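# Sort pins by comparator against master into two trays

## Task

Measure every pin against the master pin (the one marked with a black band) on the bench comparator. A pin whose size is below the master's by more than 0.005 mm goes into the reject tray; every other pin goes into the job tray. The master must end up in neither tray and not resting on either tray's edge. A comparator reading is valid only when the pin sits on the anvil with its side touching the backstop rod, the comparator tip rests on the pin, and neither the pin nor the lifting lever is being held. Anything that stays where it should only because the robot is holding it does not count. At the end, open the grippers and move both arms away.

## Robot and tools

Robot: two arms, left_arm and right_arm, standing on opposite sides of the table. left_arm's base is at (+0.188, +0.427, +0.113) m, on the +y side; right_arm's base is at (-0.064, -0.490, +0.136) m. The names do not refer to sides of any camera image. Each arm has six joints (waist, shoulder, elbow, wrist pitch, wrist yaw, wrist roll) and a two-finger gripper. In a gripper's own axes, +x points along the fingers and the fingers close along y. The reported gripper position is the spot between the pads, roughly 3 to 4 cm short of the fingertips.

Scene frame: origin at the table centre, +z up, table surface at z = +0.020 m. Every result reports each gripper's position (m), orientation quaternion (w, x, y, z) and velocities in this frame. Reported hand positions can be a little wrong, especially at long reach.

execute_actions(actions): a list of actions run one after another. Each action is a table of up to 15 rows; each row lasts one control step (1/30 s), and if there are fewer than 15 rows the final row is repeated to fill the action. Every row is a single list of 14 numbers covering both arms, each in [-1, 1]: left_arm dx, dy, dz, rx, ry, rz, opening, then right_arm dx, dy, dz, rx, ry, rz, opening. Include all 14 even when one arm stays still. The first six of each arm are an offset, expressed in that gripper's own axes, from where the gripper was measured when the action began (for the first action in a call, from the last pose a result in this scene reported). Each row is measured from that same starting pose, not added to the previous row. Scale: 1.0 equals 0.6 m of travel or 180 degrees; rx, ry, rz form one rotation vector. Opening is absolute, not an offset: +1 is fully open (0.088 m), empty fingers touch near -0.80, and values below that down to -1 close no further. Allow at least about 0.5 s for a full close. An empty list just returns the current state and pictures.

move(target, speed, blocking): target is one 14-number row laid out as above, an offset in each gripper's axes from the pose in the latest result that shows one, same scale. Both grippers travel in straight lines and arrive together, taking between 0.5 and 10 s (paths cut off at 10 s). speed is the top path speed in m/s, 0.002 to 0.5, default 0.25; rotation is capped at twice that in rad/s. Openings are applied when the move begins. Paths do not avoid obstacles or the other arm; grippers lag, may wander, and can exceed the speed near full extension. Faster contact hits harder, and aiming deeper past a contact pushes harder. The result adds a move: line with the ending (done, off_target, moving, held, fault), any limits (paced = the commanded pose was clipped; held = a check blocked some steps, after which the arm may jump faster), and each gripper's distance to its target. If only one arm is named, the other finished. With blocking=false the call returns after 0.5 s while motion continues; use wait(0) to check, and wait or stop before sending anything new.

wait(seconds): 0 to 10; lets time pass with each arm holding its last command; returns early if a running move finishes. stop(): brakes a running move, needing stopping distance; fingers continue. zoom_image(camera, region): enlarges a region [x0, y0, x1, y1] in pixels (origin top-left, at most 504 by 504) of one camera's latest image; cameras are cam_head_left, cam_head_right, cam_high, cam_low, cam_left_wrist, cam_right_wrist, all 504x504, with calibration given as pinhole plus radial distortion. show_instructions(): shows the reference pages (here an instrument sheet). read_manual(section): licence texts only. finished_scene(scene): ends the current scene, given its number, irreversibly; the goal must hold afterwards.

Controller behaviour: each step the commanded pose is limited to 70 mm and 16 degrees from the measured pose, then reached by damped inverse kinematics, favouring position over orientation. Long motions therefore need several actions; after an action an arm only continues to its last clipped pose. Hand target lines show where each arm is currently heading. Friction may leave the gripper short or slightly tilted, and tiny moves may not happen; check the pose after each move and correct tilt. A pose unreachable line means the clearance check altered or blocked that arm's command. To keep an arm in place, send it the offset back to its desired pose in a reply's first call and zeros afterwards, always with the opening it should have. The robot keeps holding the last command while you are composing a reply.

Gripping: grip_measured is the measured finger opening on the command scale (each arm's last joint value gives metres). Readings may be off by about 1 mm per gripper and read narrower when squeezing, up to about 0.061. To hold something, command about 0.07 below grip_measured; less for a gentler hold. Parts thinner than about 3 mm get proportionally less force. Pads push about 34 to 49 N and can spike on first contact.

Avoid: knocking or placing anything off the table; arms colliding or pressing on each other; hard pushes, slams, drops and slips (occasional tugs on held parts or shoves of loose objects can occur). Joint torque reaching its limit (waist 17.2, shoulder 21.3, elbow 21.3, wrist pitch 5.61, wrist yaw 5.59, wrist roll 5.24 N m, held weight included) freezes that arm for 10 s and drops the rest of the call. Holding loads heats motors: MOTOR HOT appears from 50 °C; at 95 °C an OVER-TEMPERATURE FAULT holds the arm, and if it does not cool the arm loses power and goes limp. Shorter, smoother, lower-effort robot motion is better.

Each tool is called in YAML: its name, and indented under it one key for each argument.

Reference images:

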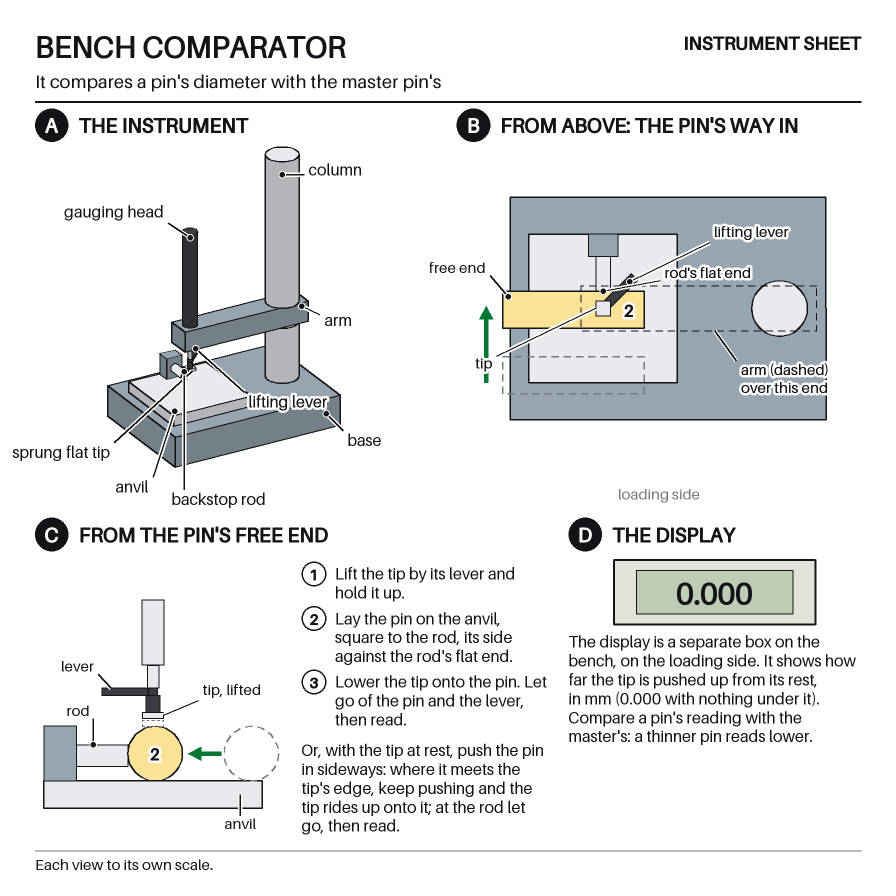

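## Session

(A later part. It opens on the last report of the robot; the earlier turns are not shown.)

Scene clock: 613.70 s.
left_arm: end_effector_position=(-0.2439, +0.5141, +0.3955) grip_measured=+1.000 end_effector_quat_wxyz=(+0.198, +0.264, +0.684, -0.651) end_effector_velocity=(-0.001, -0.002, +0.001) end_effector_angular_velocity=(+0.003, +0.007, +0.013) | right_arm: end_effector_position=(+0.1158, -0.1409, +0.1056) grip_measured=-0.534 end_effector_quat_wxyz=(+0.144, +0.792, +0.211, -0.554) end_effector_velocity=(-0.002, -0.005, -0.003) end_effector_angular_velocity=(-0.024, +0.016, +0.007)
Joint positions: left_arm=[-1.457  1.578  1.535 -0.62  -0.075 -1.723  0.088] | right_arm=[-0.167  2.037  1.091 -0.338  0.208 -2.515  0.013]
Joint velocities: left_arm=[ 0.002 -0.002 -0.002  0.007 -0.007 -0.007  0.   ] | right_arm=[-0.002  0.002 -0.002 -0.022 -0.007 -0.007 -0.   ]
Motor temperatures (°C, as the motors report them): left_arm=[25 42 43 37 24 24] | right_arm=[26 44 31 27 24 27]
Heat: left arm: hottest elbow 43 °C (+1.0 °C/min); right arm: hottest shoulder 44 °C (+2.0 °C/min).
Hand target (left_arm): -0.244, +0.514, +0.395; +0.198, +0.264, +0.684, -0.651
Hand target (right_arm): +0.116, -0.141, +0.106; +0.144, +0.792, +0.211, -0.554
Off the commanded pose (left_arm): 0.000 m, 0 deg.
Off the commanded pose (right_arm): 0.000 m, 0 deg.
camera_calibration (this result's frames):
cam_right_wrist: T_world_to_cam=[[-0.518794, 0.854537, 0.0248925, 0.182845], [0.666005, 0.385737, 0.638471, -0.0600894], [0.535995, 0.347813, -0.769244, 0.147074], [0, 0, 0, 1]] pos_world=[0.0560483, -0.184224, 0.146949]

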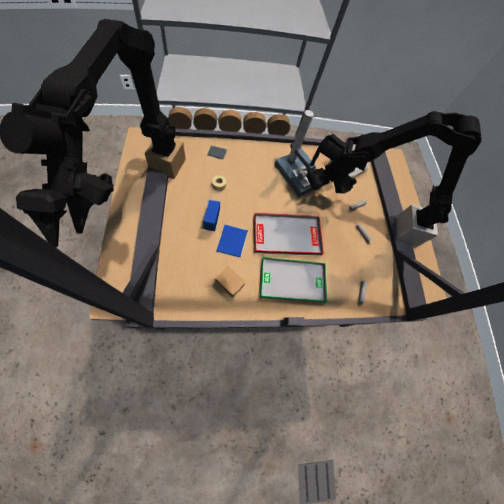

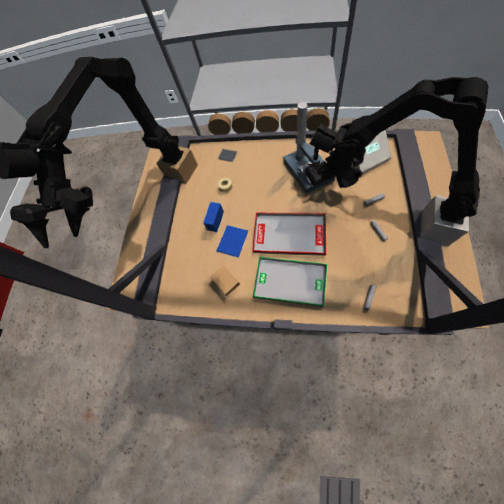

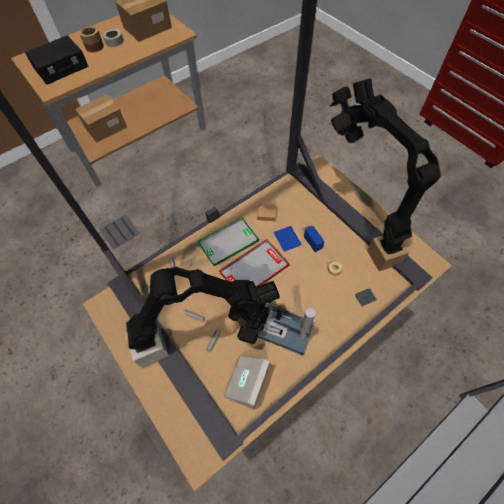

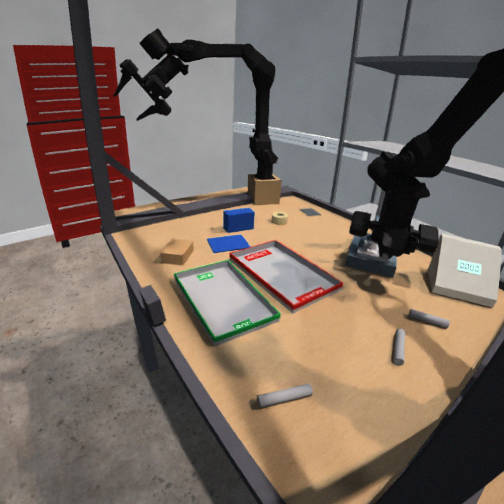

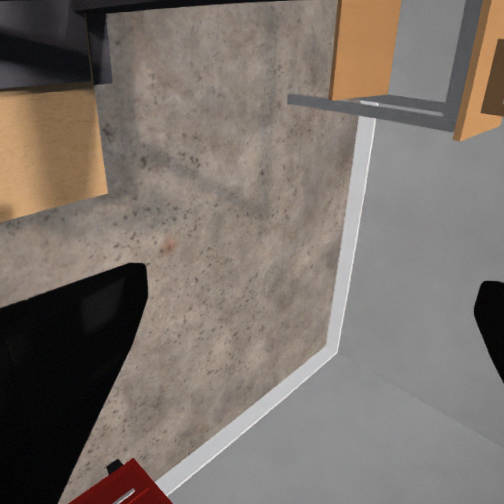

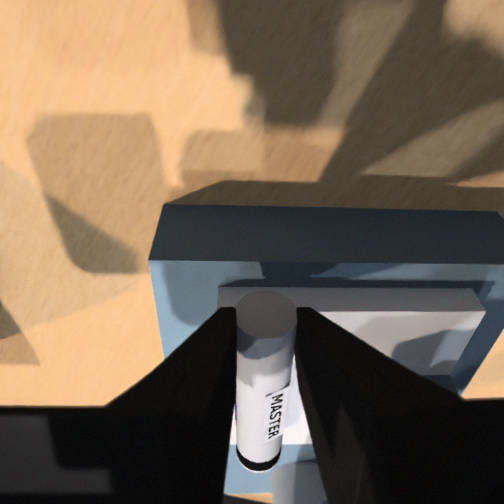

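move:
  target: [0,0,0,0,0,0,1, 0.002,-0.0333,0.0007,0,0,0,-0.62]
  speed: 0.02

Scene clock: 627.87 s.
left_arm: end_effector_position=(-0.2439, +0.5141, +0.3955) grip_measured=+1.000 end_effector_quat_wxyz=(+0.198, +0.264, +0.684, -0.651) end_effector_velocity=(+0.004, -0.001, -0.004) end_effector_angular_velocity=(+0.008, -0.023, +0.017) | right_arm: end_effector_position=(+0.1069, -0.1273, +0.1066) grip_measured=-0.534 end_effector_quat_wxyz=(+0.145, +0.793, +0.211, -0.553) end_effector_velocity=(-0.001, -0.002, -0.001) end_effector_angular_velocity=(-0.011, +0.014, -0.007)
Joint positions: left_arm=[-1.457  1.578  1.535 -0.62  -0.075 -1.723  0.088] | right_arm=[-0.128  2.064  1.139 -0.366  0.22  -2.479  0.013]
Joint velocities: left_arm=[-0.002 -0.002 -0.002 -0.022 -0.007 -0.022  0.   ] | right_arm=[-0.002  0.002  0.007 -0.022 -0.007  0.007 -0.   ]
Motor temperatures (°C, as the motors report them): left_arm=[25 42 43 37 24 24] | right_arm=[26 45 31 26 24 27]
Heat: left arm: hottest elbow 43 °C (+1.0 °C/min); right arm: hottest shoulder 45 °C (+3.0 °C/min).
Hand target (left_arm): -0.244, +0.514, +0.395; +0.198, +0.264, +0.684, -0.651
Hand target (right_arm): +0.106, -0.124, +0.105; +0.144, +0.793, +0.211, -0.554
Off the commanded pose (left_arm): 0.000 m, 0 deg.
Off the commanded pose (right_arm): 0.004 m, 0 deg.
move: done
camera_calibration (this result's frames):
cam_right_wrist: T_world_to_cam=[[-0.519553, 0.854095, 0.024224, 0.166623], [0.664617, 0.386149, 0.639667, -0.0599398], [0.536982, 0.34844, -0.768271, 0.147719], [0, 0, 0, 1]] pos_world=[0.0470839, -0.170637, 0.147794]

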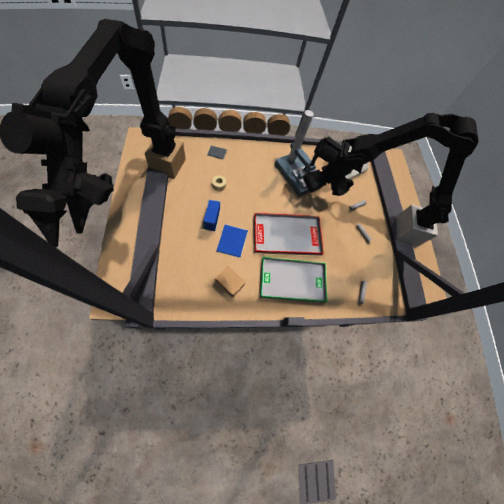

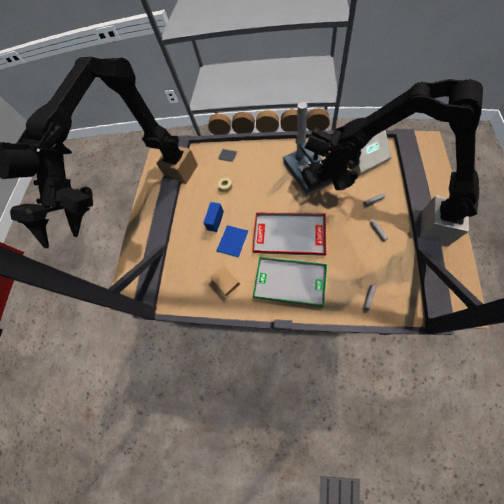

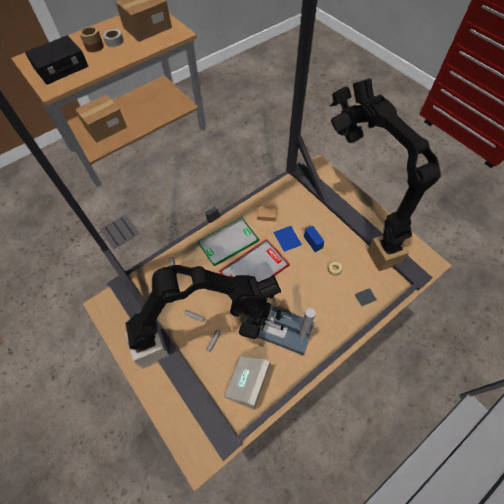

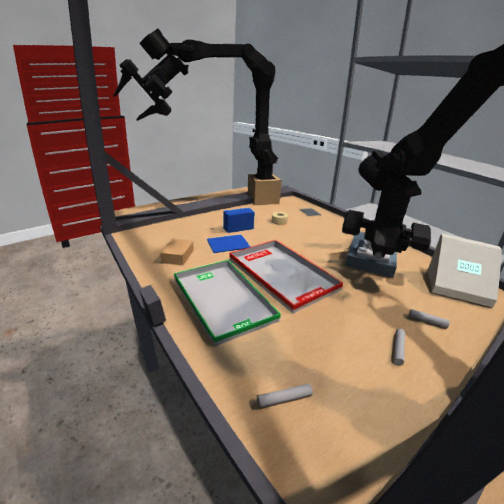

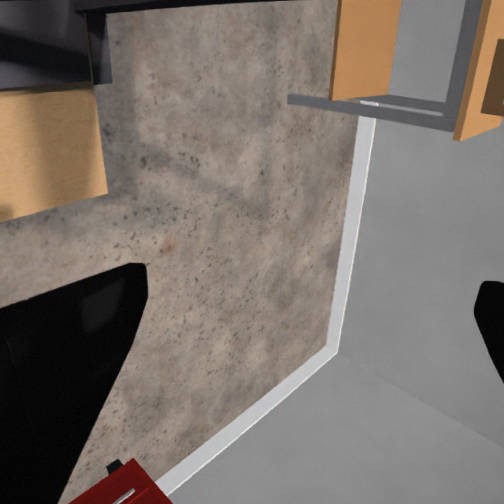

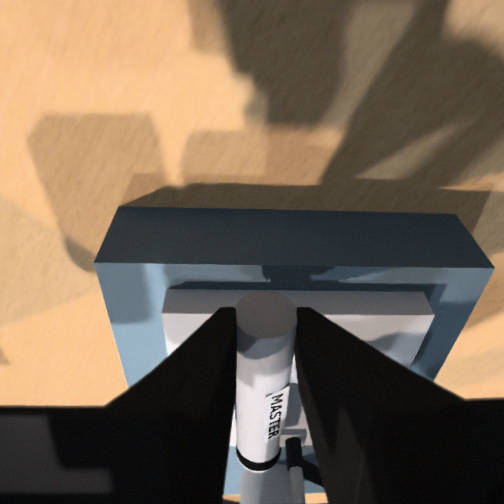

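move:
  target: [0,0,0,0,0,0,1, 0.004,-0.0233,0.0014,0,0,0,-0.62]
  speed: 0.015

zoom_image:
  camera: "cam_low"
  region: [420, 230, 504, 314]

Scene clock: 636.43 s.
left_arm: end_effector_position=(-0.2439, +0.5141, +0.3955) grip_measured=+1.000 end_effector_quat_wxyz=(+0.198, +0.264, +0.684, -0.651) end_effector_velocity=(+0.001, +0.002, +0.003) end_effector_angular_velocity=(-0.007, +0.014, -0.006) | right_arm: end_effector_position=(+0.1022, -0.1198, +0.1066) grip_measured=-0.534 end_effector_quat_wxyz=(+0.145, +0.794, +0.210, -0.552) end_effector_velocity=(+0.000, +0.001, +0.001) end_effector_angular_velocity=(-0.007, -0.007, +0.007)
Joint positions: left_arm=[-1.457  1.578  1.535 -0.62  -0.075 -1.723  0.088] | right_arm=[-0.107  2.081  1.168 -0.383  0.231 -2.456  0.013]
Joint velocities: left_arm=[-0.007 -0.007 -0.002  0.007 -0.007  0.007  0.   ] | right_arm=[ 0.002  0.002  0.007 -0.007  0.007 -0.007  0.   ]
Motor temperatures (°C, as the motors report them): left_arm=[25 42 43 38 24 24] | right_arm=[26 44 32 26 24 27]
Heat: left arm: hottest elbow 43 °C (+1.0 °C/min); right arm: hottest shoulder 44 °C (+2.0 °C/min).
Hand target (left_arm): -0.244, +0.514, +0.395; +0.198, +0.264, +0.684, -0.651
Hand target (right_arm): +0.100, -0.115, +0.104; +0.145, +0.793, +0.212, -0.553
Off the commanded pose (left_arm): 0.000 m, 0 deg.
Off the commanded pose (right_arm): 0.006 m, 0 deg.
move: done
camera_calibration (this result's frames):
cam_right_wrist: T_world_to_cam=[[-0.517366, 0.855514, 0.0206949, 0.158098], [0.663139, 0.385509, 0.641584, -0.0598289], [0.540906, 0.345657, -0.766774, 0.146813], [0, 0, 0, 1]] pos_world=[0.0420576, -0.162937, 0.147686]

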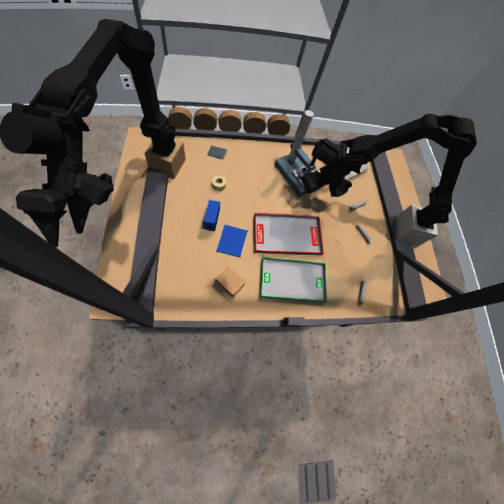

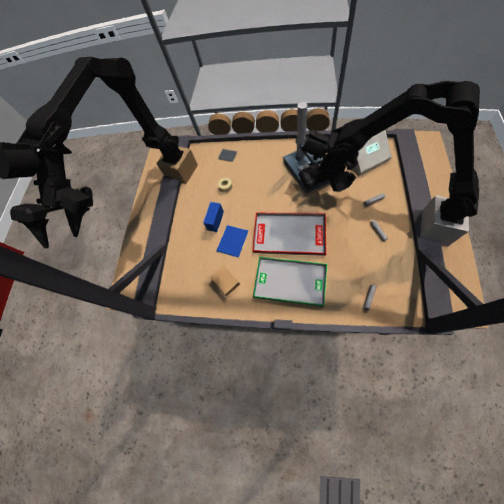

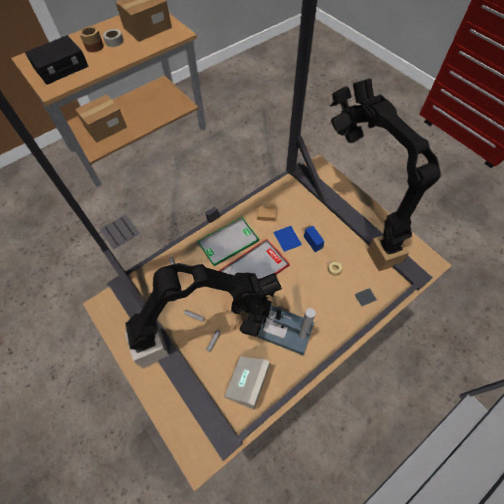

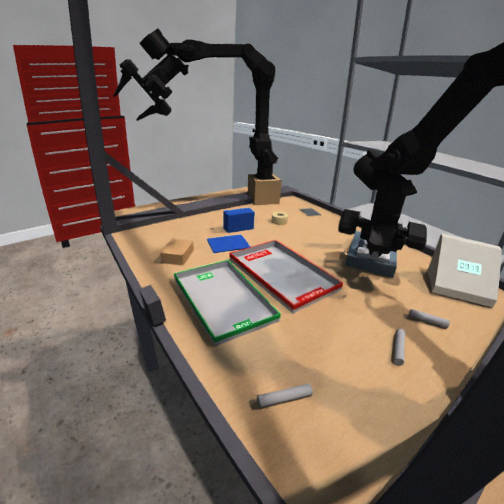

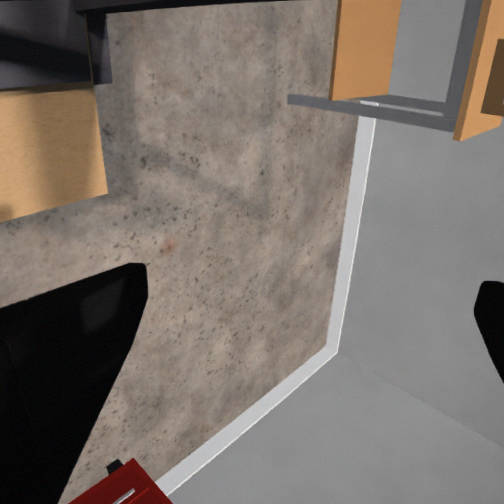

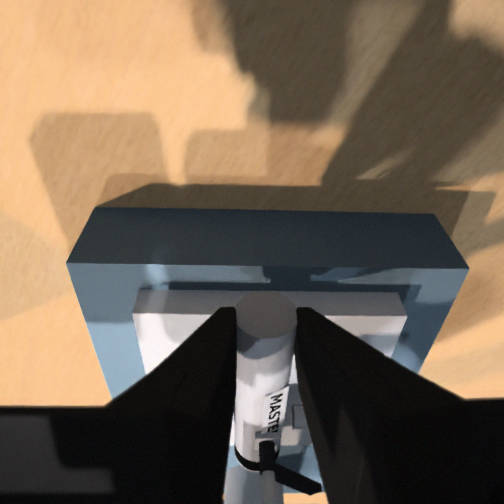

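Region (420, 230, 504, 314) of cam_low's 504x504 image, scaled by 6.000, with more detail than that image has.

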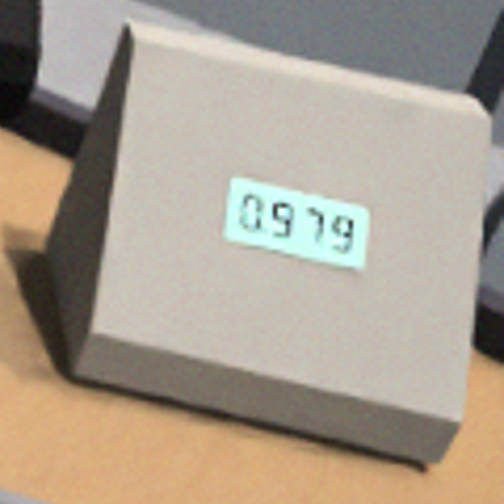

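move:
  target: [0,0,0,0,0,0,1, 0.003,-0.012,0.001,0,0,0,-0.62]
  speed: 0.01

zoom_image:
  camera: "cam_low"
  region: [420, 230, 504, 314]

zoom_image:
  camera: "cam_right_wrist"
  region: [170, 300, 374, 504]

Scene clock: 646.00 s.
left_arm: end_effector_position=(-0.2439, +0.5141, +0.3955) grip_measured=+1.000 end_effector_quat_wxyz=(+0.198, +0.264, +0.684, -0.651) end_effector_velocity=(+0.001, -0.000, -0.003) end_effector_angular_velocity=(-0.001, -0.012, +0.008) | right_arm: end_effector_position=(+0.1011, -0.1185, +0.1068) grip_measured=-0.534 end_effector_quat_wxyz=(+0.145, +0.795, +0.207, -0.551) end_effector_velocity=(-0.002, +0.001, +0.001) end_effector_angular_velocity=(+0.002, +0.009, -0.002)
Joint positions: left_arm=[-1.457  1.578  1.535 -0.62  -0.075 -1.723  0.088] | right_arm=[-0.101  2.085  1.175 -0.39   0.237 -2.447  0.013]
Joint velocities: left_arm=[-0.002  0.002 -0.002 -0.007 -0.007 -0.007  0.   ] | right_arm=[ 0.002 -0.002  0.002 -0.007 -0.007  0.007 -0.   ]
Motor temperatures (°C, as the motors report them): left_arm=[25 42 43 38 24 24] | right_arm=[26 44 33 26 24 27]
Heat: left arm: hottest elbow 43 °C (+1.0 °C/min); right arm: hottest shoulder 44 °C (+1.0 °C/min).
Hand target (left_arm): -0.244, +0.514, +0.395; +0.198, +0.264, +0.684, -0.651
Hand target (right_arm): +0.099, -0.114, +0.105; +0.145, +0.794, +0.209, -0.552
Off the commanded pose (left_arm): 0.000 m, 0 deg.
Off the commanded pose (right_arm): 0.006 m, 0 deg.
move: done
camera_calibration (this result's frames):
cam_right_wrist: T_world_to_cam=[[-0.51373, 0.857791, 0.0166166, 0.156758], [0.662523, 0.38433, 0.642926, -0.059957], [0.54511, 0.341299, -0.765748, 0.146077], [0, 0, 0, 1]] pos_world=[0.0406259, -0.161278, 0.147801]

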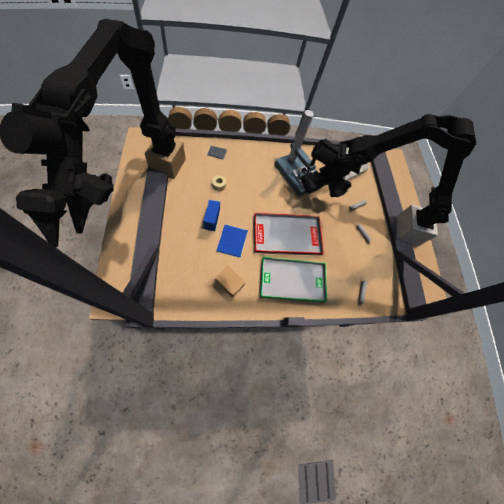

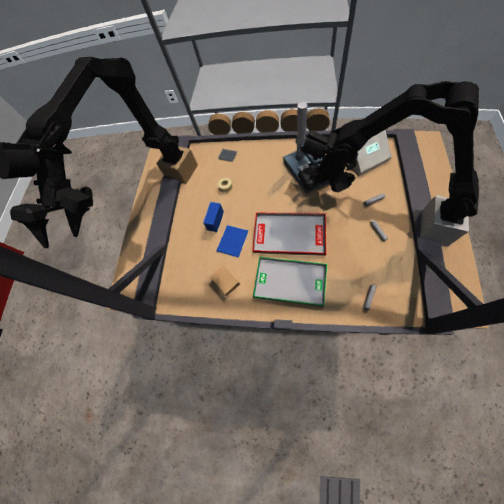

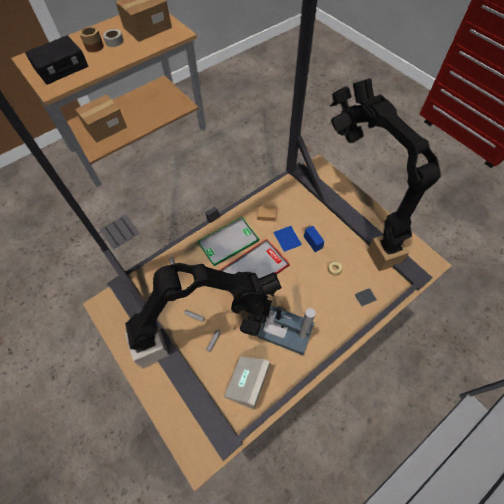

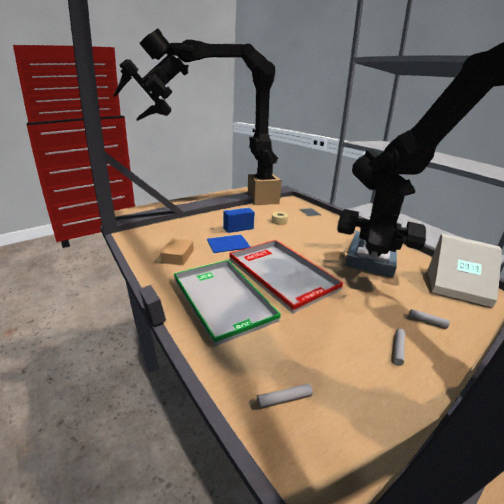

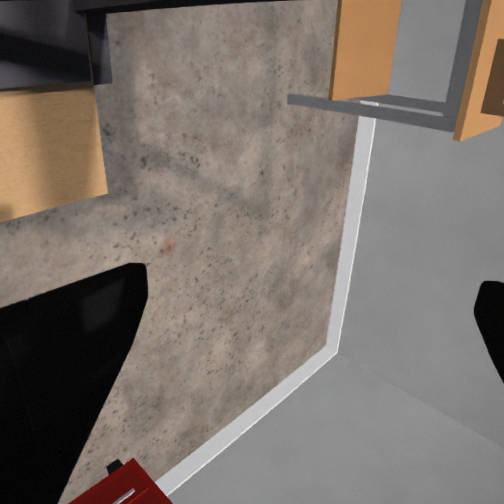

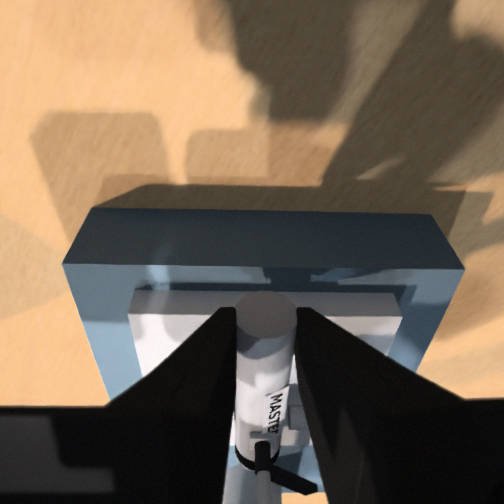

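Region (420, 230, 504, 314) of cam_low's 504x504 image, scaled by 6.000, with more detail than that image has.

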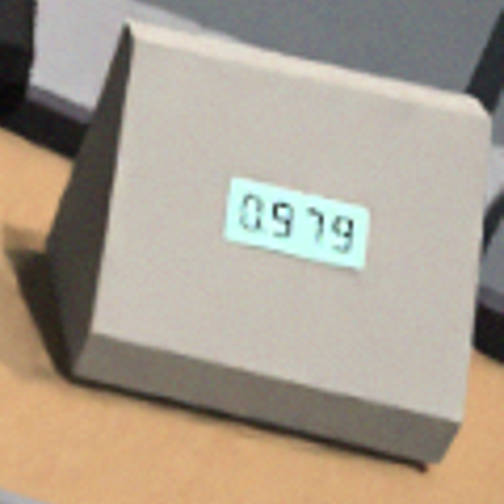

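Region (170, 300, 374, 504) of cam_right_wrist's 504x504 image, scaled by 2.471, with more detail than that image has.

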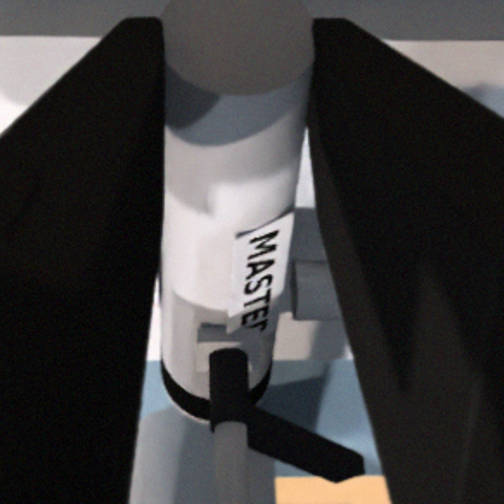

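execute_actions:
  actions:
    - [[0,0,0,0,0,0,1, 0,0,0,0,0,0,-0.58]]
    - [[0,0,0,0,0,0,1, 0,0,0,0,0,0,-0.2]]
    - [[0,0,0,0,0,0,1, 0,0,0,0,0,0,-0.2]]

zoom_image:
  camera: "cam_low"
  region: [420, 230, 504, 314]

zoom_image:
  camera: "cam_right_wrist"
  region: [170, 280, 394, 504]

Scene clock: 661.13 s.
left_arm: end_effector_position=(-0.2439, +0.5141, +0.3955) grip_measured=+1.000 end_effector_quat_wxyz=(+0.198, +0.264, +0.684, -0.651) end_effector_velocity=(+0.001, -0.003, -0.001) end_effector_angular_velocity=(+0.002, -0.006, +0.028) | right_arm: end_effector_position=(+0.1010, -0.1184, +0.1068) grip_measured=-0.202 end_effector_quat_wxyz=(+0.145, +0.795, +0.207, -0.551) end_effector_velocity=(+0.001, -0.003, +0.000) end_effector_angular_velocity=(-0.011, -0.006, +0.002)
Joint positions: left_arm=[-1.457  1.578  1.535 -0.62  -0.075 -1.723  0.088] | right_arm=[-0.101  2.085  1.175 -0.39   0.238 -2.447  0.029]
Joint velocities: left_arm=[-0.002 -0.002 -0.002 -0.007 -0.022 -0.022  0.   ] | right_arm=[-0.002 -0.002 -0.002 -0.007  0.007 -0.007 -0.   ]
Motor temperatures (°C, as the motors report them): left_arm=[25 43 43 38 24 24] | right_arm=[26 44 33 26 24 27]
Heat: left arm: hottest shoulder 43 °C (+0.0 °C/min); right arm: hottest shoulder 44 °C (+0.0 °C/min).
Hand target (left_arm): -0.244, +0.514, +0.395; +0.198, +0.264, +0.684, -0.651
Hand target (right_arm): +0.101, -0.118, +0.107; +0.145, +0.795, +0.207, -0.551
Off the commanded pose (left_arm): 0.000 m, 0 deg.
Off the commanded pose (right_arm): 0.000 m, 0 deg.
camera_calibration (this result's frames):
cam_right_wrist: T_world_to_cam=[[-0.513975, 0.857649, 0.0163352, 0.156658], [0.662192, 0.384592, 0.64311, -0.0598958], [0.54528, 0.34136, -0.7656, 0.146014], [0, 0, 0, 1]] pos_world=[0.0405622, -0.161165, 0.147749]

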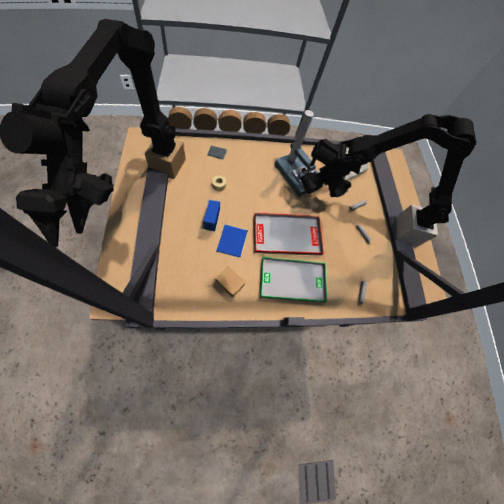

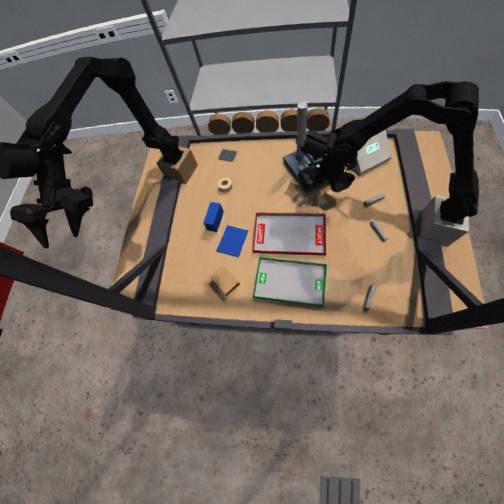

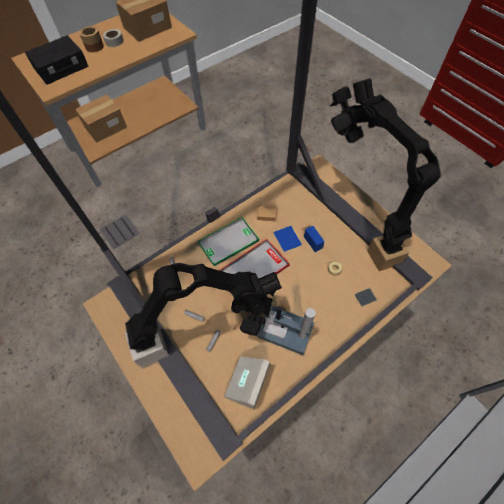

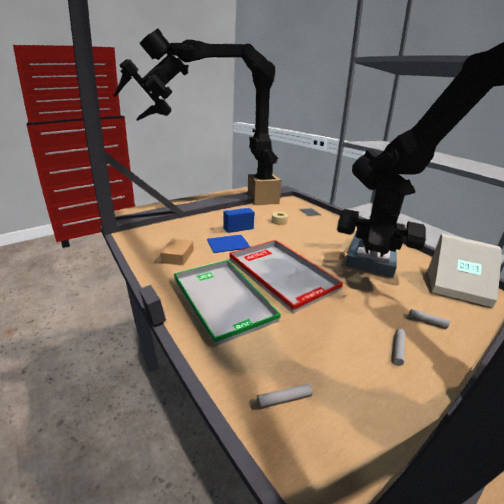

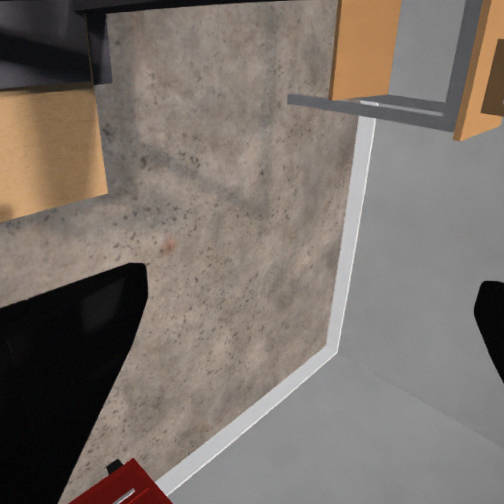

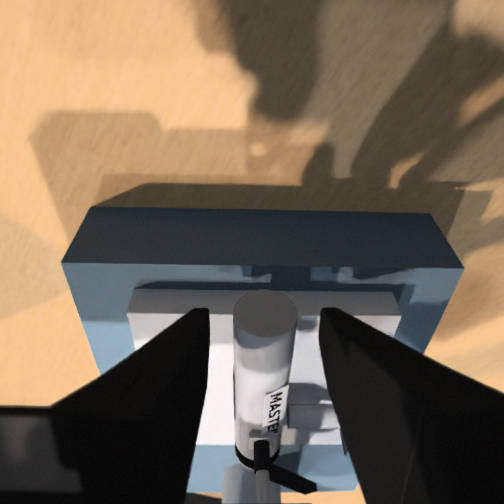

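Region (420, 230, 504, 314) of cam_low's 504x504 image, scaled by 6.000, with more detail than that image has.

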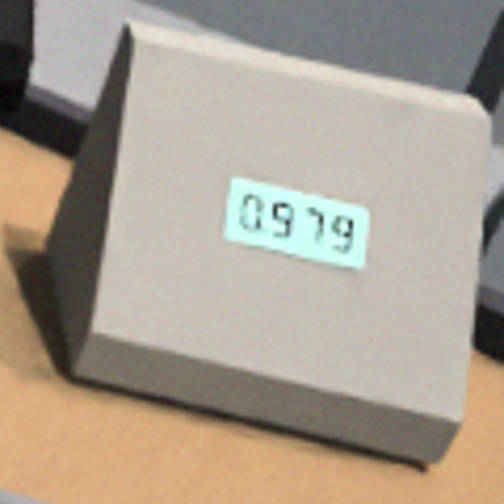

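Region (170, 280, 394, 504) of cam_right_wrist's 504x504 image, scaled by 2.250, with more detail than that image has.

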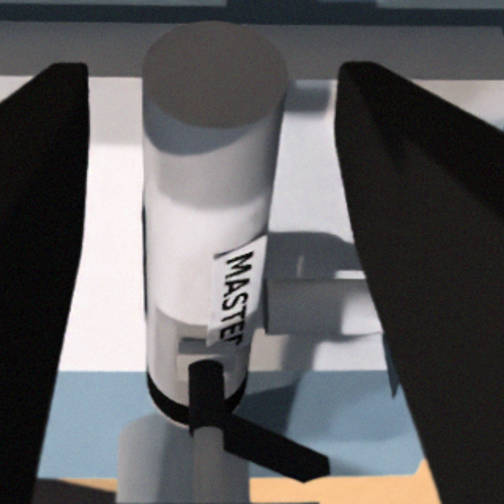

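execute_actions:
  actions: []

Scene clock: 695.00 s.
left_arm: end_effector_position=(-0.2439, +0.5141, +0.3955) grip_measured=+1.000 end_effector_quat_wxyz=(+0.198, +0.264, +0.684, -0.651) end_effector_velocity=(+0.002, -0.000, -0.001) end_effector_angular_velocity=(-0.000, -0.007, +0.008) | right_arm: end_effector_position=(+0.1010, -0.1184, +0.1068) grip_measured=-0.202 end_effector_quat_wxyz=(+0.145, +0.795, +0.207, -0.551) end_effector_velocity=(-0.001, -0.002, -0.000) end_effector_angular_velocity=(-0.007, +0.008, +0.006)
Joint positions: left_arm=[-1.457  1.578  1.535 -0.62  -0.075 -1.723  0.088] | right_arm=[-0.101  2.085  1.175 -0.39   0.238 -2.447  0.029]
Joint velocities: left_arm=[-0.002 -0.002 -0.002 -0.007 -0.007 -0.007  0.   ] | right_arm=[-0.002 -0.002 -0.002 -0.007 -0.007 -0.007 -0.   ]
Motor temperatures (°C, as the motors report them): left_arm=[25 43 43 38 24 24] | right_arm=[26 47 32 26 24 27]
Heat: left arm: hottest shoulder 43 °C (+0.0 °C/min); right arm: hottest shoulder 47 °C (+3.0 °C/min).
Hand target (left_arm): -0.244, +0.514, +0.395; +0.198, +0.264, +0.684, -0.651
Hand target (right_arm): +0.101, -0.118, +0.107; +0.145, +0.795, +0.207, -0.551
Off the commanded pose (left_arm): 0.000 m, 0 deg.
Off the commanded pose (right_arm): 0.000 m, 0 deg.
camera_calibration (this result's frames):
cam_right_wrist: T_world_to_cam=[[-0.513975, 0.857649, 0.0163352, 0.156658], [0.662192, 0.384592, 0.64311, -0.0598958], [0.54528, 0.34136, -0.7656, 0.146014], [0, 0, 0, 1]] pos_world=[0.0405622, -0.161165, 0.147749]

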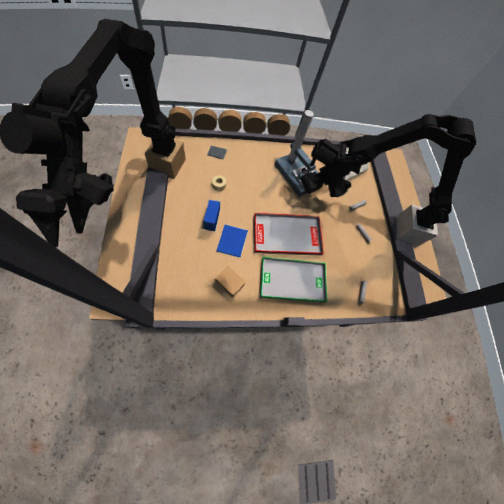

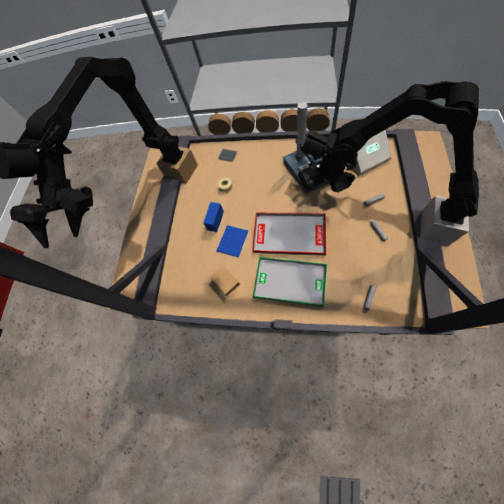

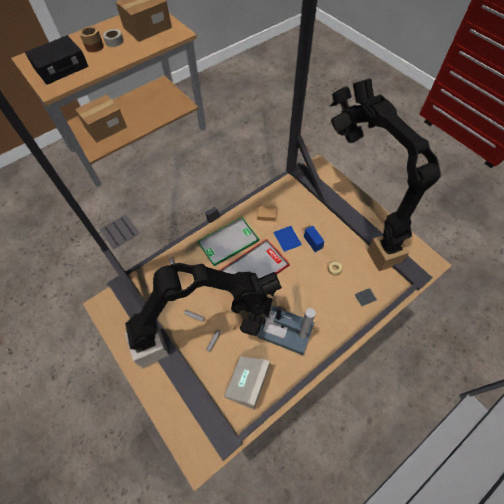

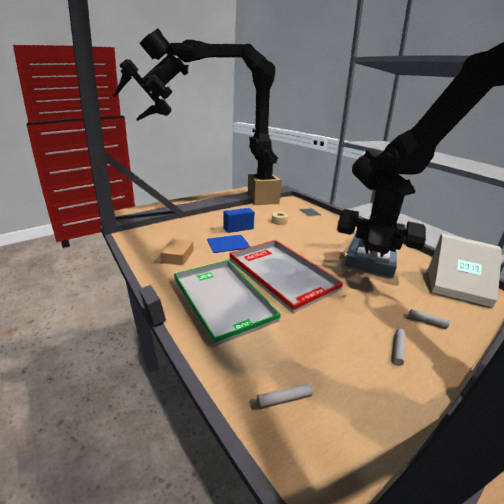

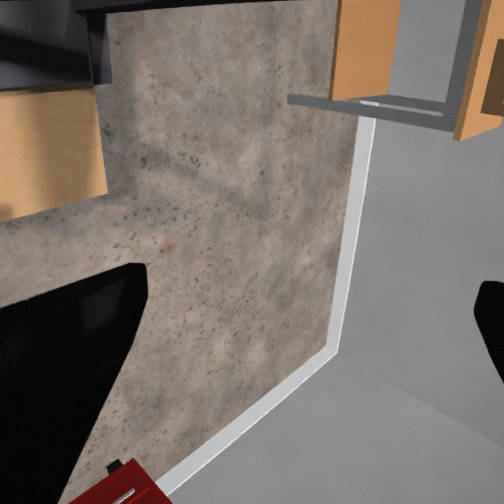

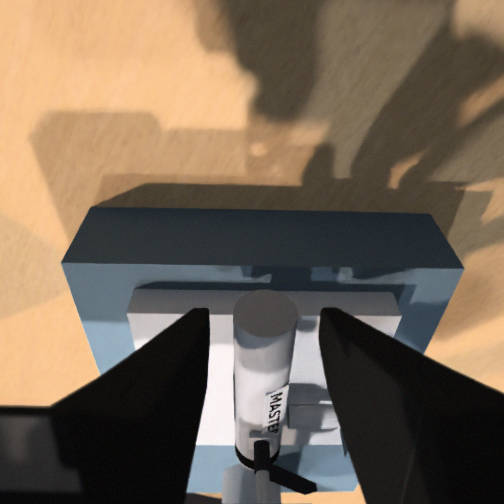

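zoom_image:
  camera: "cam_low"
  region: [420, 230, 504, 314]

zoom_image:
  camera: "cam_right_wrist"
  region: [180, 330, 380, 504]

Region (420, 230, 504, 314) of cam_low's 504x504 image, scaled by 6.000, with more detail than that image has.

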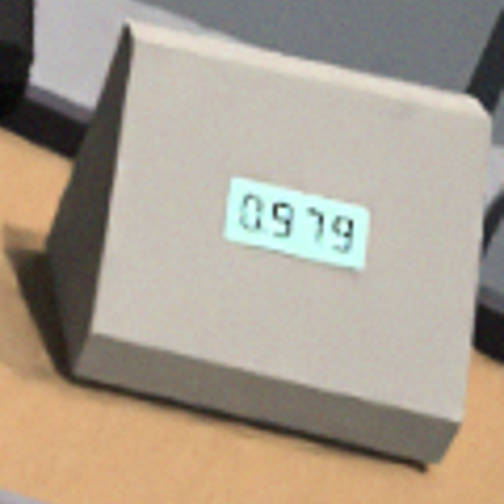

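Region (180, 330, 380, 504) of cam_right_wrist's 504x504 image, scaled by 2.520, with more detail than that image has; it fills the top 438 rows of this view, and the rest is white.

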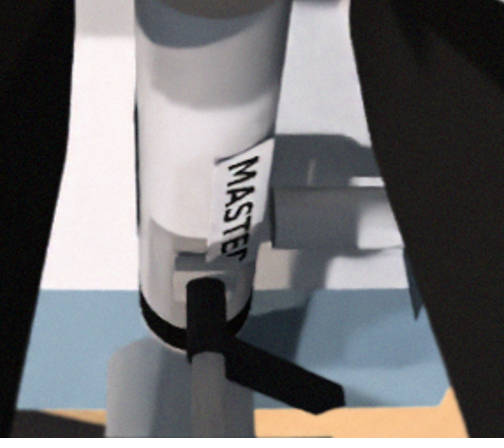

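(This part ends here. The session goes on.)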